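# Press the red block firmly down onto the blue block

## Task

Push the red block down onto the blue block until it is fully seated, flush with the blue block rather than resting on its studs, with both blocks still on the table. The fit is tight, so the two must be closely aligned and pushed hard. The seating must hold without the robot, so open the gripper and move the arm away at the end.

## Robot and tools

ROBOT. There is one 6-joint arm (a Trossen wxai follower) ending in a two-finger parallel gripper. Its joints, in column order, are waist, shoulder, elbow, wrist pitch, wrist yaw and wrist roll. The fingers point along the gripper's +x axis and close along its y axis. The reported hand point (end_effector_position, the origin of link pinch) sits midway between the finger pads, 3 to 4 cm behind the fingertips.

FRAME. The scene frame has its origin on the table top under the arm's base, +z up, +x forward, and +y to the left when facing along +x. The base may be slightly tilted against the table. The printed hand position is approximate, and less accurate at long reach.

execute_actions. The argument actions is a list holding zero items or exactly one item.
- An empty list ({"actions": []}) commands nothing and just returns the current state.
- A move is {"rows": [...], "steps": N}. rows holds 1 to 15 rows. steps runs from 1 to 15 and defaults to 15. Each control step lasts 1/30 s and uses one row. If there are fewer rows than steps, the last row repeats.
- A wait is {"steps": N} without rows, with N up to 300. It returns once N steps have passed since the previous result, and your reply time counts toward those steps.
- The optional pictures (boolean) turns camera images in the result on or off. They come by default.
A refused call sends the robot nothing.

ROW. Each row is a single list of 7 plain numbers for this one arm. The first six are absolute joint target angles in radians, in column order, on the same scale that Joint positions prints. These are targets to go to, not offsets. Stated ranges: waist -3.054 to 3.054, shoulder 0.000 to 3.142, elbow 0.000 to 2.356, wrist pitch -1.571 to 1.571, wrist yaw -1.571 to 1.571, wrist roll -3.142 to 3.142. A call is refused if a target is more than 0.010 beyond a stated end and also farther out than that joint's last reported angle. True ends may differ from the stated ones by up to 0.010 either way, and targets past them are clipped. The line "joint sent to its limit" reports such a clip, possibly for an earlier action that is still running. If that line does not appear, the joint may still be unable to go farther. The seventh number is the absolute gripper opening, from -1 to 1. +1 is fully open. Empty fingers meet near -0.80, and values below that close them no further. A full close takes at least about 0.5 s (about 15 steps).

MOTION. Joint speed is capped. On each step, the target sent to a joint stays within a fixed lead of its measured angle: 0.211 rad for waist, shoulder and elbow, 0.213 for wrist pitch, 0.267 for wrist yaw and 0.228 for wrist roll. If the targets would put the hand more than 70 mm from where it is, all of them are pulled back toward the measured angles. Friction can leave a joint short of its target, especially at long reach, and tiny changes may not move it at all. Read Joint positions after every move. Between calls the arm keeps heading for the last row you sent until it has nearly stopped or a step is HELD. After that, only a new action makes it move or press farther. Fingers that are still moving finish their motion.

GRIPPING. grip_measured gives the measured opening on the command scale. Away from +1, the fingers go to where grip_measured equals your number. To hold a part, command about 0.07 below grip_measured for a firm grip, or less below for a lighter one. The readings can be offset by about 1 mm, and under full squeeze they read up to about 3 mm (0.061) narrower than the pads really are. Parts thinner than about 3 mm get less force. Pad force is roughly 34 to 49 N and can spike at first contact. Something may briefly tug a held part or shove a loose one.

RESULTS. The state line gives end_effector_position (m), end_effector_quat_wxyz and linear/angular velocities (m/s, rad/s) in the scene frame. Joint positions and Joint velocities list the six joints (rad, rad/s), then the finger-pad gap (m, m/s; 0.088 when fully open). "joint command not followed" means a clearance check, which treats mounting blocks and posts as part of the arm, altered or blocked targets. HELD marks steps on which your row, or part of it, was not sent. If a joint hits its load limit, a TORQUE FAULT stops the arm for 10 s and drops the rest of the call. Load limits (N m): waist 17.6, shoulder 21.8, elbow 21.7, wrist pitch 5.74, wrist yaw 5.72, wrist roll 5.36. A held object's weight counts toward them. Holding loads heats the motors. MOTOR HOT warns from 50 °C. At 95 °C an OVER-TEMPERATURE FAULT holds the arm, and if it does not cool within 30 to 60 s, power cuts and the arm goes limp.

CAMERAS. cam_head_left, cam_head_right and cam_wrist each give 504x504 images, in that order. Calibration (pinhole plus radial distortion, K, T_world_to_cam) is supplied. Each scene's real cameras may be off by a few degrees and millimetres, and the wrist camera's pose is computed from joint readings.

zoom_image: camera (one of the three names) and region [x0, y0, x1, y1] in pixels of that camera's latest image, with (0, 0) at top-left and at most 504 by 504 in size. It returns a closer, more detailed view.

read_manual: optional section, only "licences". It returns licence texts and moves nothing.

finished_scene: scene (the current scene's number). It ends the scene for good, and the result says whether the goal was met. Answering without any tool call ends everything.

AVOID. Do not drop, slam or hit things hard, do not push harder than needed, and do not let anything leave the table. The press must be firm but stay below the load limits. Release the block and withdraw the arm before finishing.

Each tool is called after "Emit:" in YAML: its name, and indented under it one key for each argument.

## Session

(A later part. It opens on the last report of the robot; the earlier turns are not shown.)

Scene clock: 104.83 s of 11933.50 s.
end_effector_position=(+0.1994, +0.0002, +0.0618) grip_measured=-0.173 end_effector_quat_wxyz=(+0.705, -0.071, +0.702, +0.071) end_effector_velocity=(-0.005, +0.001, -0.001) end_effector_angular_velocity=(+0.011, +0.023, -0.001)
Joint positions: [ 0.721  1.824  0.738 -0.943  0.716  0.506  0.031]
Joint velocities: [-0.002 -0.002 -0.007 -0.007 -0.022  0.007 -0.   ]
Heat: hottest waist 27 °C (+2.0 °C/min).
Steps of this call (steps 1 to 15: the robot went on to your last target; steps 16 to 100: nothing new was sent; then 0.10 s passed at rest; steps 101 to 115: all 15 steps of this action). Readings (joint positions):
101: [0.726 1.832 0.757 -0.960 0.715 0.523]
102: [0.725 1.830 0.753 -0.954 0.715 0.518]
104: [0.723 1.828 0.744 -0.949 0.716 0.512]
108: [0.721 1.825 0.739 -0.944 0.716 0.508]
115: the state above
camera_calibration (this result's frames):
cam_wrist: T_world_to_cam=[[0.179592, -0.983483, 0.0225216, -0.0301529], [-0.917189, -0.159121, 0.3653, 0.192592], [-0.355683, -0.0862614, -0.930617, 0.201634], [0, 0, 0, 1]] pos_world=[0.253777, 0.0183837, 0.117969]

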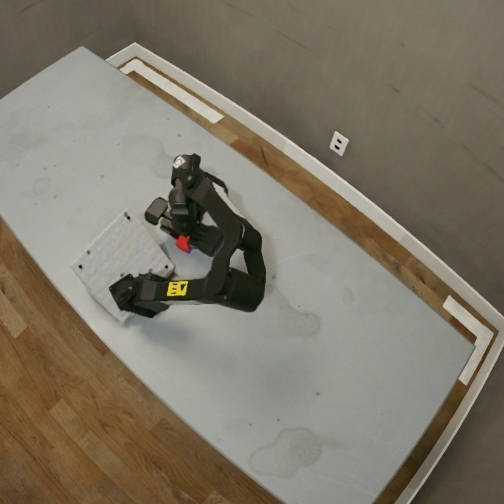

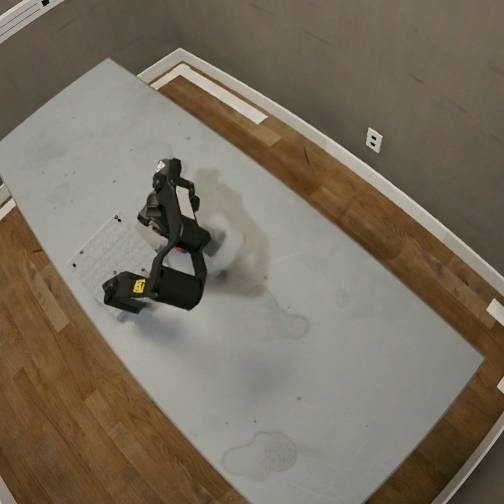

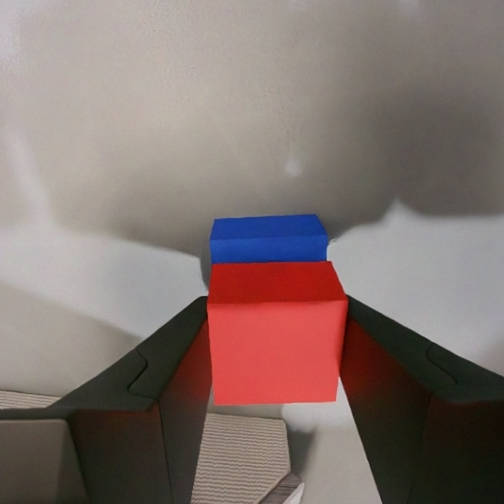

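Emit:
execute_actions:
  actions:
    - {"rows":[[0.735,1.824,0.762,-0.963,0.712,0.5,-0.27],[0.735,1.824,0.762,-0.963,0.712,0.5,-0.27],[0.735,1.824,0.762,-0.963,0.712,0.5,-0.27],[0.735,1.824,0.762,-0.963,0.712,0.5,-0.27],[0.735,1.824,0.762,-0.963,0.712,0.5,-0.27],[0.719,1.85,0.782,-0.954,0.719,0.478,-0.27]]}

Emit:
zoom_image:
  camera: "cam_wrist"
  region: [170,180,380,340]

Scene clock: 110.50 s of 11933.50 s.
end_effector_position=(+0.2057, +0.0018, +0.0648) grip_measured=-0.173 end_effector_quat_wxyz=(+0.704, -0.079, +0.701, +0.080) end_effector_velocity=(-0.004, +0.001, -0.002) end_effector_angular_velocity=(-0.005, +0.016, +0.023)
Joint positions: [ 0.72   1.842  0.769 -0.957  0.716  0.481  0.031]
Joint velocities: [ 0.002  0.012 -0.002 -0.007 -0.007 -0.007  0.   ]
Heat: hottest waist 27 °C (+2.0 °C/min).
Steps of this call (steps 1 to 15: the robot went on to your last target; steps 16 to 90: nothing new was sent; then 2.17 s passed at rest; steps 91 to 105: all 15 steps of this action). Readings (joint positions):
91: [0.722 1.824 0.738 -0.944 0.716 0.506]
92: [0.724 1.824 0.739 -0.949 0.716 0.505]
94: [0.728 1.824 0.743 -0.956 0.716 0.503]
98: [0.724 1.835 0.760 -0.957 0.716 0.488]
105: the state above
camera_calibration (this result's frames):
cam_wrist: T_world_to_cam=[[0.203679, -0.978782, 0.0223586, -0.034668], [-0.912792, -0.18159, 0.365836, 0.196666], [-0.354014, -0.0949218, -0.930411, 0.206454], [0, 0, 0, 1]] pos_world=[0.259664, 0.021377, 0.120914]

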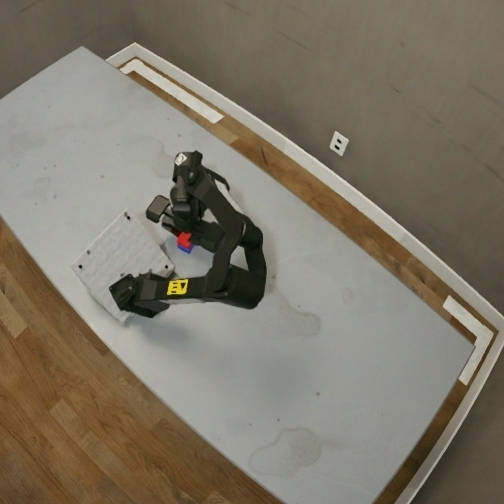

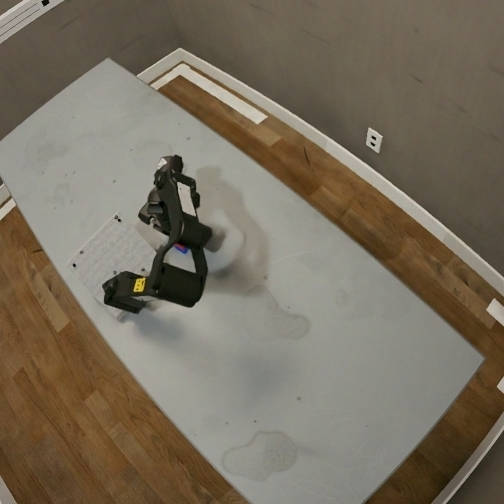

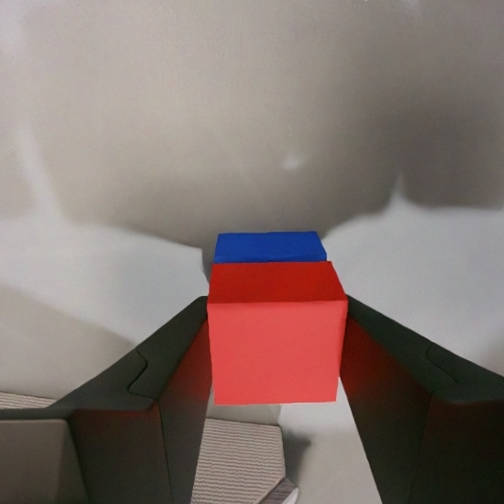

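Region (170, 180, 380, 340) of cam_wrist's 504x504 image, scaled by 2.400, with more detail than that image has; it fills the top 384 rows of this view, and the rest is white.

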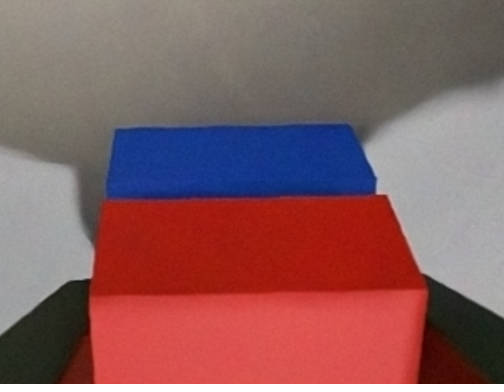

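Emit:
execute_actions:
  actions:
    - {"rows":[[0.719,1.85,0.757,-0.955,0.719,0.478,-0.27],[0.716,1.85,0.754,-0.95,0.72,0.475,-0.27],[0.713,1.85,0.751,-0.944,0.722,0.472,-0.27],[0.71,1.851,0.748,-0.938,0.723,0.468,-0.27],[0.707,1.851,0.745,-0.933,0.725,0.465,-0.27],[0.704,1.852,0.743,-0.927,0.726,0.461,-0.27],[0.701,1.852,0.741,-0.921,0.728,0.458,-0.27]]}

Emit:
execute_actions:
  actions:
    - {"rows":[[0.691,1.862,0.734,-0.921,0.728,0.458,-0.27],[0.691,1.862,0.734,-0.921,0.728,0.458,-0.27],[0.681,1.872,0.727,-0.921,0.728,0.458,-0.27],[0.681,1.872,0.727,-0.921,0.728,0.458,-0.27],[0.671,1.882,0.72,-0.921,0.728,0.458,-0.27]]}

Emit:
zoom_image:
  camera: "cam_wrist"
  region: [170,180,380,340]

Scene clock: 118.63 s of 11933.50 s.
end_effector_position=(+0.2063, +0.0031, +0.0606) grip_measured=-0.173 end_effector_quat_wxyz=(+0.705, -0.081, +0.700, +0.082) end_effector_velocity=(-0.001, -0.002, -0.000) end_effector_angular_velocity=(-0.009, +0.001, +0.025)
Joint positions: [ 0.711  1.849  0.758 -0.928  0.723  0.461  0.031]
Joint velocities: [-0.002 -0.002 -0.002 -0.007  0.007 -0.022  0.   ]
Heat: hottest waist 27 °C (+1.0 °C/min).
Steps of this call (steps 1 to 15: the robot went on to your last target; steps 16 to 140: nothing new was sent; then 2.97 s passed at rest; steps 141 to 155: all 15 steps of this action). Readings (joint positions):
141: [0.715 1.849 0.777 -0.954 0.718 0.479]
142: [0.715 1.849 0.775 -0.954 0.718 0.479]
144: [0.715 1.849 0.768 -0.950 0.718 0.476]
148: [0.711 1.849 0.759 -0.935 0.721 0.466]
155: the state above
camera_calibration (this result's frames):
cam_wrist: T_world_to_cam=[[0.209553, -0.977525, 0.0230746, -0.034755], [-0.913137, -0.187202, 0.362127, 0.199336], [-0.349669, -0.0969552, -0.931843, 0.202053], [0, 0, 0, 1]] pos_world=[0.259955, 0.0229322, 0.116899]

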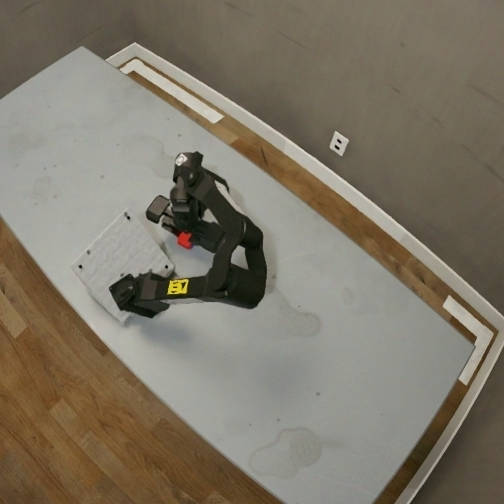

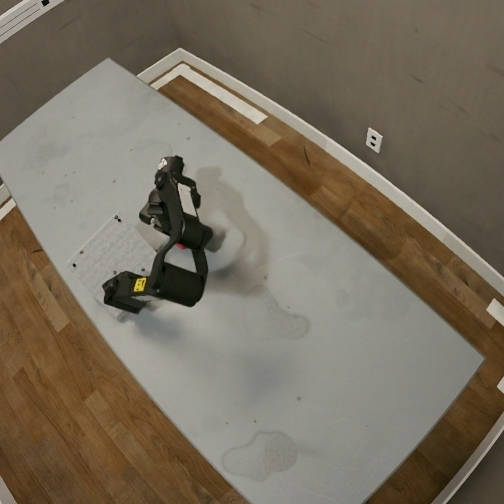

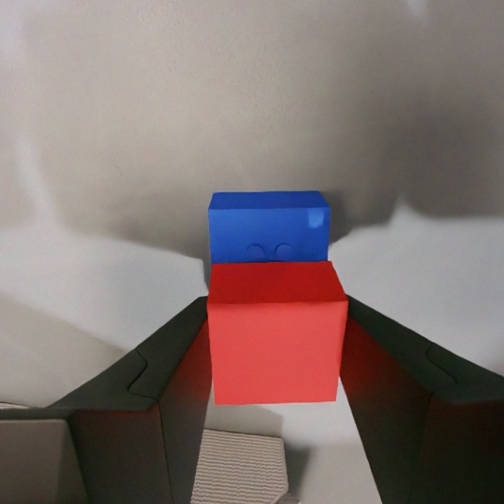

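Scene clock: 119.13 s of 11933.50 s.
end_effector_position=(+0.2048, +0.0030, +0.0590) grip_measured=-0.173 end_effector_quat_wxyz=(+0.703, -0.082, +0.702, +0.082) end_effector_velocity=(-0.002, -0.001, -0.000) end_effector_angular_velocity=(+0.002, +0.011, +0.011)
Joint positions: [ 0.708  1.851  0.754 -0.926  0.721  0.46   0.031]
Joint velocities: [-0.002 -0.002 -0.002 -0.007 -0.007 -0.007 -0.   ]
Heat: hottest waist 27 °C (+1.0 °C/min).
Steps of this call (steps 1 to 15: all 15 steps of this action). Readings (joint positions):
1: [0.710 1.849 0.757 -0.927 0.723 0.461]
2: [0.710 1.849 0.757 -0.927 0.723 0.461]
4: [0.709 1.849 0.755 -0.926 0.722 0.460]
8: [0.708 1.851 0.754 -0.926 0.721 0.460]
15: the state above
camera_calibration (this result's frames):
cam_wrist: T_world_to_cam=[[0.212004, -0.977003, 0.0227761, -0.0349113], [-0.910384, -0.188967, 0.368094, 0.19764], [-0.355325, -0.0987722, -0.92951, 0.201094], [0, 0, 0, 1]] pos_world=[0.258784, 0.0231015, 0.114964]

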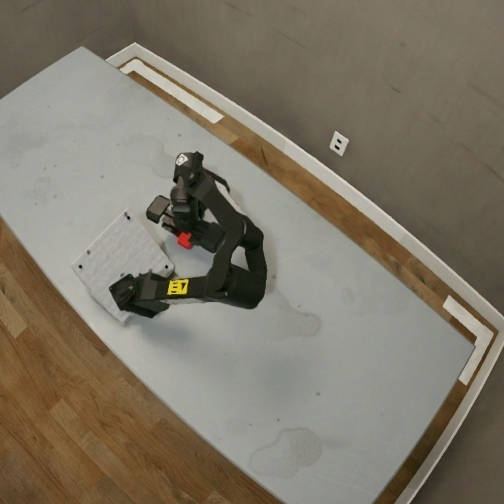

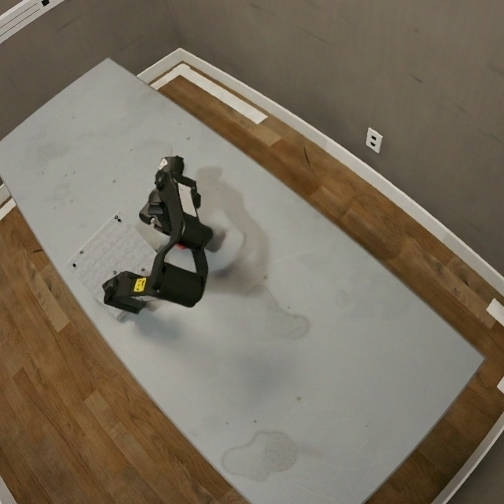

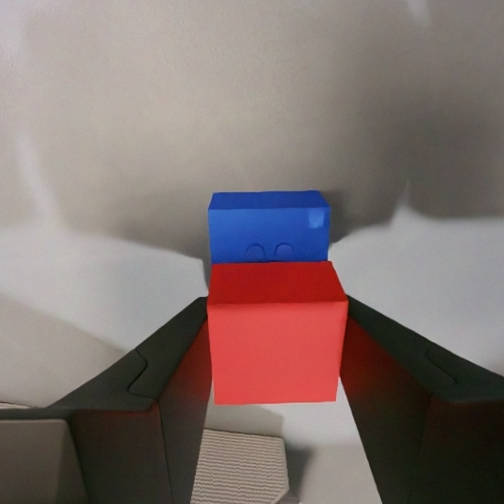

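Region (170, 180, 380, 340) of cam_wrist's 504x504 image, scaled by 2.400, with more detail than that image has; it fills the top 384 rows of this view, and the rest is white.

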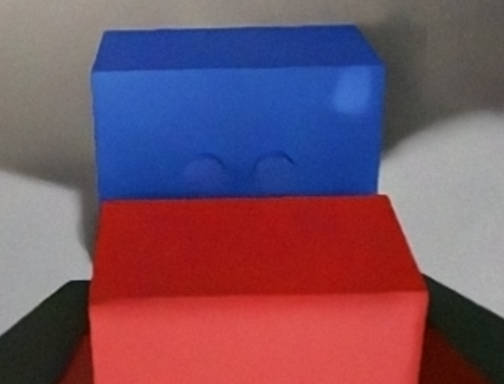

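Emit:
execute_actions:
  actions:
    - {"rows":[[0.728,1.842,0.783,-0.952,0.716,0.47,-0.27],[0.728,1.842,0.783,-0.952,0.716,0.47,-0.27],[0.728,1.842,0.783,-0.952,0.716,0.47,-0.27],[0.728,1.842,0.783,-0.952,0.716,0.47,-0.27],[0.728,1.842,0.783,-0.952,0.716,0.47,-0.27],[0.728,1.842,0.783,-0.952,0.716,0.47,-0.27],[0.699,1.899,0.834,-0.941,0.729,0.447,-0.27]]}

Emit:
execute_actions:
  actions:
    - {"rows":[[0.699,1.899,0.81,-0.941,0.729,0.447,-0.27],[0.699,1.899,0.807,-0.941,0.729,0.447,-0.27],[0.696,1.899,0.804,-0.935,0.731,0.444,-0.27],[0.693,1.899,0.801,-0.93,0.732,0.44,-0.27],[0.69,1.9,0.798,-0.924,0.734,0.437,-0.27],[0.687,1.9,0.796,-0.918,0.735,0.433,-0.27],[0.684,1.901,0.794,-0.913,0.737,0.43,-0.27],[0.681,1.901,0.792,-0.908,0.738,0.427,-0.27],[0.681,1.901,0.792,-0.908,0.738,0.427,-0.27],[0.671,1.911,0.785,-0.908,0.738,0.427,-0.27],[0.661,1.921,0.778,-0.908,0.738,0.427,-0.27]]}

Emit:
zoom_image:
  camera: "cam_wrist"
  region: [170,180,380,340]

Scene clock: 128.83 s of 11933.50 s.
end_effector_position=(+0.2204, +0.0067, +0.0640) grip_measured=-0.173 end_effector_quat_wxyz=(+0.705, -0.081, +0.700, +0.082) end_effector_velocity=(-0.003, +0.000, -0.006) end_effector_angular_velocity=(-0.023, +0.022, +0.027)
Joint positions: [ 0.7    1.889  0.821 -0.942  0.726  0.45   0.031]
Joint velocities: [-0.007  0.032  0.002 -0.007  0.007 -0.007 -0.   ]
Heat: hottest waist 27 °C (+1.0 °C/min).
Steps of this call (steps 1 to 15: the robot went on to your last target; steps 16 to 90: nothing new was sent; then 6.20 s passed at rest; steps 91 to 105: all 15 steps of this action). Readings (joint positions):
91: [0.710 1.849 0.759 -0.928 0.722 0.460]
92: [0.713 1.849 0.761 -0.932 0.722 0.461]
94: [0.717 1.849 0.762 -0.944 0.722 0.464]
98: [0.713 1.864 0.785 -0.950 0.720 0.460]
105: the state above
camera_calibration (this result's frames):
cam_wrist: T_world_to_cam=[[0.20803, -0.977875, 0.0220126, -0.0338152], [-0.912891, -0.186026, 0.363353, 0.21149], [-0.351218, -0.0956834, -0.931392, 0.210846], [0, 0, 0, 1]] pos_world=[0.274155, 0.0264502, 0.120279]

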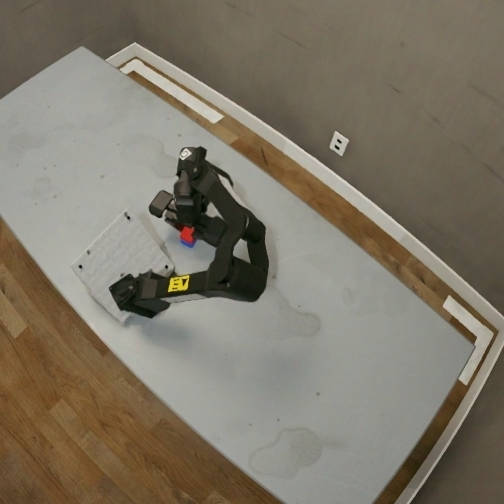

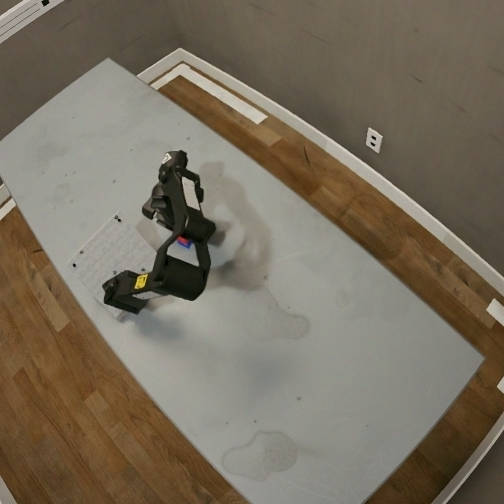

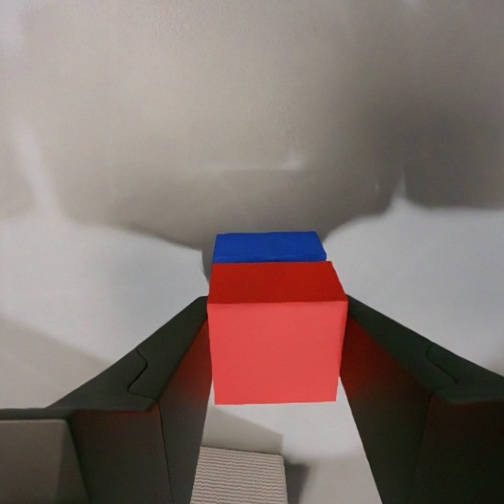

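Scene clock: 129.33 s of 11933.50 s.
end_effector_position=(+0.2203, +0.0074, +0.0597) grip_measured=-0.173 end_effector_quat_wxyz=(+0.705, -0.083, +0.699, +0.084) end_effector_velocity=(-0.003, -0.000, -0.001) end_effector_angular_velocity=(-0.000, +0.013, +0.029)
Joint positions: [ 0.691  1.894  0.808 -0.916  0.731  0.431  0.031]
Joint velocities: [-0.002  0.002 -0.002 -0.007 -0.007 -0.022 -0.   ]
Heat: hottest waist 27 °C (+1.0 °C/min).
Steps of this call (steps 1 to 15: all 15 steps of this action). Readings (joint positions):
1: [0.700 1.890 0.821 -0.942 0.726 0.450]
2: [0.700 1.891 0.821 -0.942 0.726 0.450]
4: [0.699 1.891 0.819 -0.939 0.727 0.447]
8: [0.695 1.891 0.812 -0.927 0.729 0.437]
15: the state above
camera_calibration (this result's frames):
cam_wrist: T_world_to_cam=[[0.214982, -0.976352, 0.0228084, -0.034559], [-0.912245, -0.192418, 0.361641, 0.213092], [-0.3487, -0.0985529, -0.932039, 0.206317], [0, 0, 0, 1]] pos_world=[0.273764, 0.027594, 0.116021]

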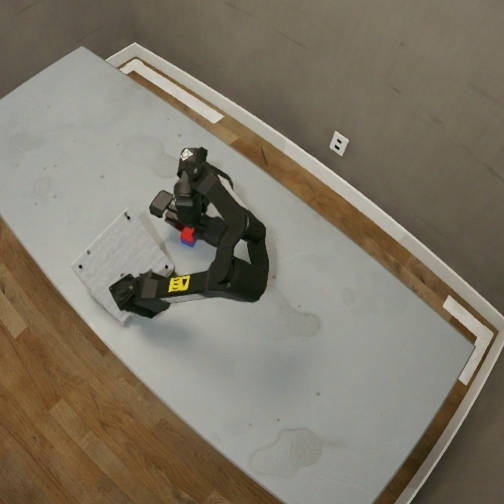

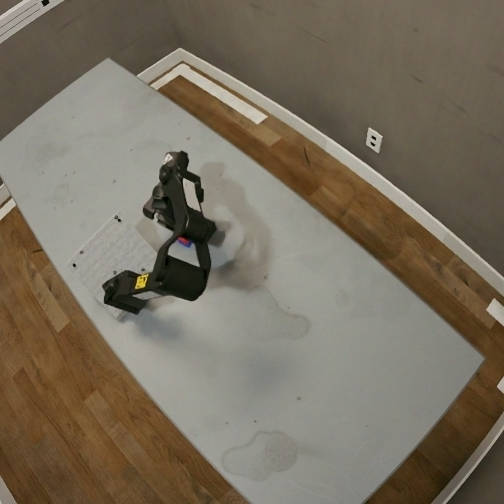

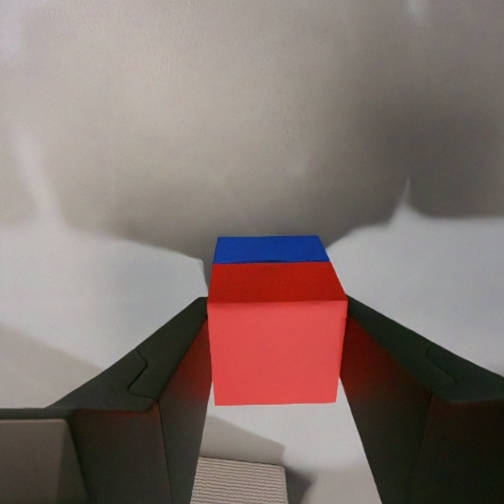

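Region (170, 180, 380, 340) of cam_wrist's 504x504 image, scaled by 2.400, with more detail than that image has; it fills the top 384 rows of this view, and the rest is white.

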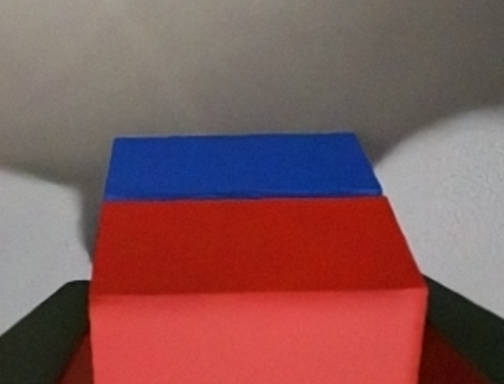

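Emit:
execute_actions:
  actions:
    - {"rows":[[0.65,1.932,0.772,-0.908,0.738,0.427,-0.27],[0.64,1.942,0.765,-0.908,0.738,0.427,-0.27],[0.63,1.952,0.758,-0.908,0.738,0.427,-0.27]]}

Emit:
zoom_image:
  camera: "cam_wrist"
  region: [170,180,380,340]

Emit:
zoom_image:
  camera: "cam_head_left"
  region: [160,210,220,260]

Scene clock: 134.07 s of 11933.50 s.
end_effector_position=(+0.2193, +0.0078, +0.0566) grip_measured=-0.172 end_effector_quat_wxyz=(+0.701, -0.086, +0.703, +0.084) end_effector_velocity=(-0.004, +0.001, -0.000) end_effector_angular_velocity=(+0.014, +0.020, +0.010)
Joint positions: [ 0.684  1.905  0.807 -0.912  0.732  0.429  0.031]
Joint velocities: [-0.002 -0.002 -0.002 -0.007 -0.022 -0.007 -0.   ]
Heat: hottest waist 26 °C (+0.0 °C/min).
Steps of this call (steps 1 to 15: the robot went on to your last target; steps 16 to 90: nothing new was sent; then 1.23 s passed at rest; steps 91 to 105: all 15 steps of this action). Readings (joint positions):
91: [0.690 1.896 0.808 -0.915 0.731 0.430]
92: [0.688 1.899 0.807 -0.913 0.731 0.429]
94: [0.684 1.905 0.807 -0.912 0.732 0.429]
98: [0.684 1.905 0.807 -0.912 0.732 0.429]
105: the state above
camera_calibration (this result's frames):
cam_wrist: T_world_to_cam=[[0.218632, -0.975482, 0.0252011, -0.034834], [-0.907923, -0.19389, 0.371595, 0.211904], [-0.357597, -0.104123, -0.928053, 0.204892], [0, 0, 0, 1]] pos_world=[0.273278, 0.0284403, 0.112286]

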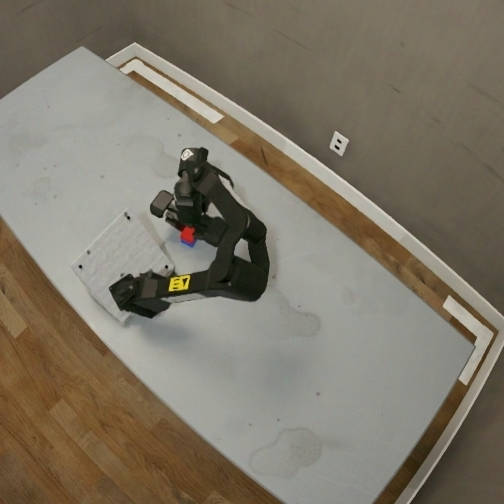

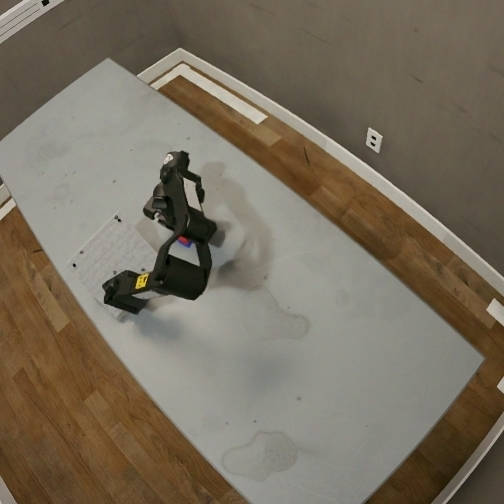

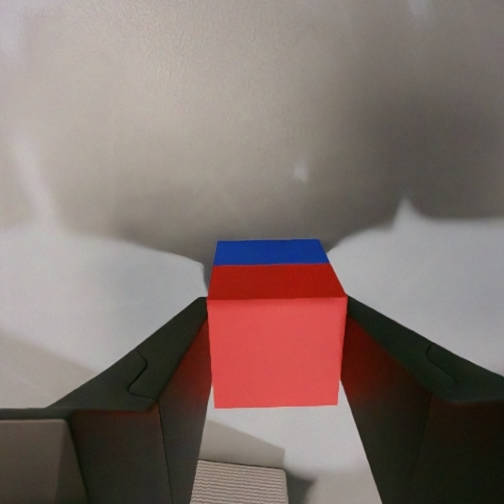

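Region (170, 180, 380, 340) of cam_wrist's 504x504 image, scaled by 2.400, with more detail than that image has; it fills the top 384 rows of this view, and the rest is white.

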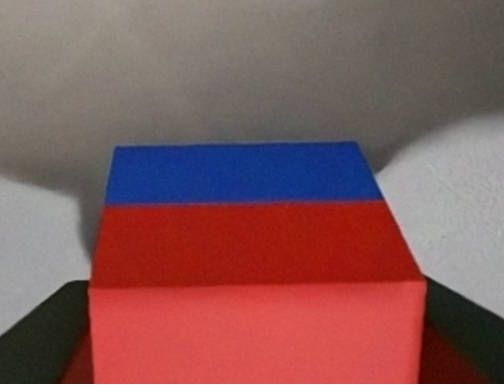

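Region (160, 210, 220, 260) of cam_head_left's 504x504 image, scaled by 8.400, with more detail than that image has.

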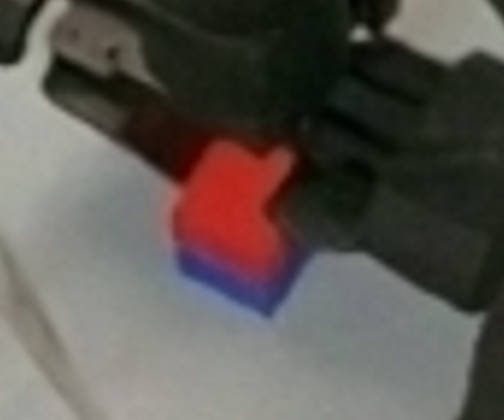

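Looks seated. A slightly firmer push, then release.

Emit:
execute_actions:
  actions:
    - {"rows":[[0.61,1.975,0.745,-0.908,0.738,0.427,-0.27]],"steps":10}
  pictures: false

Emit:
execute_actions:
  actions:
    - {"rows":[[0.688,1.898,0.81,-0.912,0.732,0.429,-0.27],[0.688,1.898,0.81,-0.912,0.732,0.429,-0.27],[0.688,1.898,0.81,-0.912,0.732,0.429,-0.27],[0.688,1.898,0.81,-0.912,0.732,0.429,-0.27],[0.688,1.898,0.81,-0.912,0.732,0.429,1]]}
  pictures: false

Emit:
execute_actions:
  actions:
    - {"rows":[[0.73,1.89,0.86,-1.0,0.71,0.48,1],[0.78,1.885,0.91,-1.08,0.69,0.53,1],[0.83,1.88,0.97,-1.19,0.66,0.6,1]]}

Scene clock: 141.20 s of 11933.50 s.
end_effector_position=(+0.2182, +0.0080, +0.0554) grip_measured=-0.170 end_effector_quat_wxyz=(+0.698, -0.088, +0.705, +0.085) end_effector_velocity=(+0.001, +0.004, -0.000) end_effector_angular_velocity=(+0.014, -0.007, -0.003)
Joint positions: [ 0.683  1.912  0.807 -0.914  0.73   0.429  0.031]
Joint velocities: [ 0.002  0.002 -0.002  0.022 -0.007 -0.007  0.   ]
Heat: hottest waist 26 °C (+0.0 °C/min).
Steps of this call (steps 1 to 15: the robot went on to your last target; steps 16 to 90: nothing new was sent; then 3.80 s passed at rest; steps 91 to 100: all 10 steps of this action). Readings (joint positions):
91: [0.683 1.909 0.807 -0.912 0.731 0.429]
92: [0.683 1.910 0.807 -0.914 0.730 0.429]
94: [0.683 1.911 0.807 -0.914 0.730 0.429]
98: [0.683 1.912 0.807 -0.914 0.730 0.429]
100: the state above

Scene clock: 141.70 s of 11933.50 s.
end_effector_position=(+0.2217, +0.0076, +0.0586) grip_measured=+0.960 end_effector_quat_wxyz=(+0.705, -0.084, +0.700, +0.083) end_effector_velocity=(-0.002, -0.001, -0.000) end_effector_angular_velocity=(+0.002, +0.011, +0.025)
Joint positions: [ 0.686  1.901  0.813 -0.912  0.734  0.429  0.086]
Joint velocities: [-0.002 -0.002 -0.002 -0.007 -0.007 -0.022  0.043]
Heat: hottest waist 26 °C (+0.0 °C/min).
Steps of this call (steps 1 to 15: all 15 steps of this action). Readings (joint positions):
1: [0.686 1.905 0.812 -0.914 0.732 0.429]
2: [0.689 1.903 0.813 -0.914 0.734 0.429]
4: [0.690 1.901 0.813 -0.914 0.735 0.429]
8: [0.686 1.901 0.813 -0.912 0.734 0.429]
15: the state above

Scene clock: 142.20 s of 11933.50 s.
end_effector_position=(+0.2186, +0.0087, +0.1110) grip_measured=+1.000 end_effector_quat_wxyz=(+0.702, -0.082, +0.702, +0.082) end_effector_velocity=(-0.006, -0.004, -0.000) end_effector_angular_velocity=(-0.019, +0.026, +0.020)
Joint positions: [ 0.826  1.883  0.958 -1.186  0.664  0.596  0.088]
Joint velocities: [ 0.002  0.002 -0.002 -0.037 -0.007  0.007  0.   ]
Heat: hottest waist 26 °C (+0.0 °C/min).
Steps of this call (steps 1 to 15: all 15 steps of this action). Readings (joint positions):
1: [0.689 1.901 0.817 -0.927 0.731 0.439]
2: [0.703 1.901 0.831 -0.970 0.721 0.462]
4: [0.761 1.900 0.883 -1.081 0.690 0.529]
8: [0.823 1.884 0.954 -1.161 0.671 0.582]
15: the state above
camera_calibration (this result's frames):
cam_wrist: T_world_to_cam=[[0.210764, -0.977284, 0.0222493, -0.0331994], [-0.910184, -0.187889, 0.369139, 0.191976], [-0.356573, -0.0980522, -0.929108, 0.255077], [0, 0, 0, 1]] pos_world=[0.272684, 0.0286359, 0.166866]

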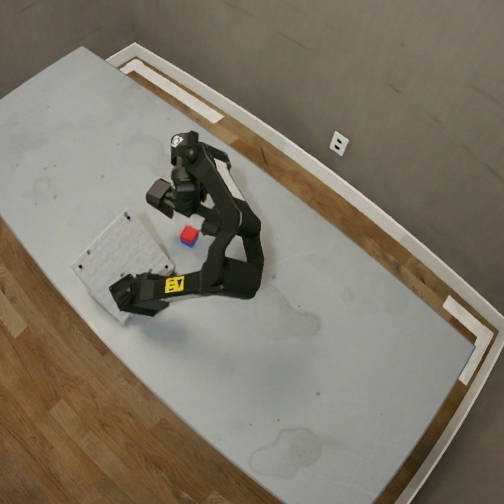

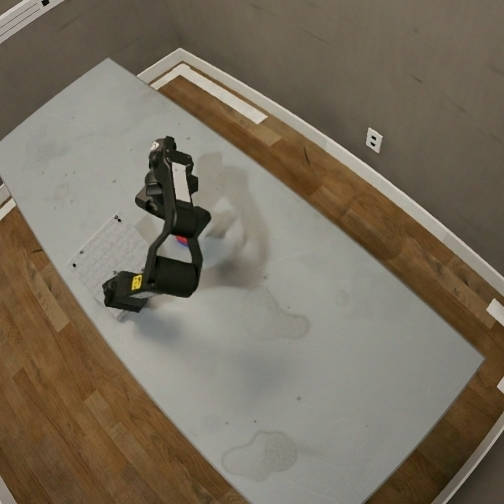

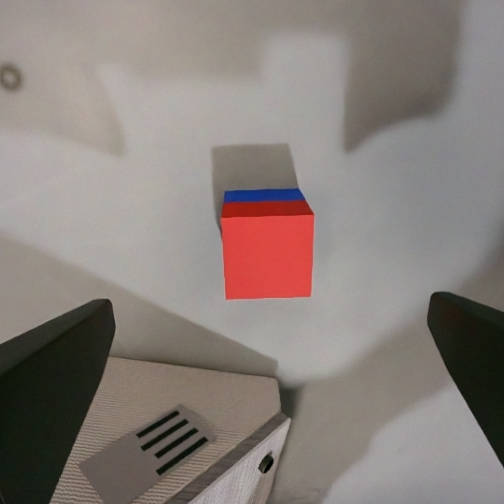

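Emit:
finished_scene:
  scene: 1

The scene is finished: the task was done.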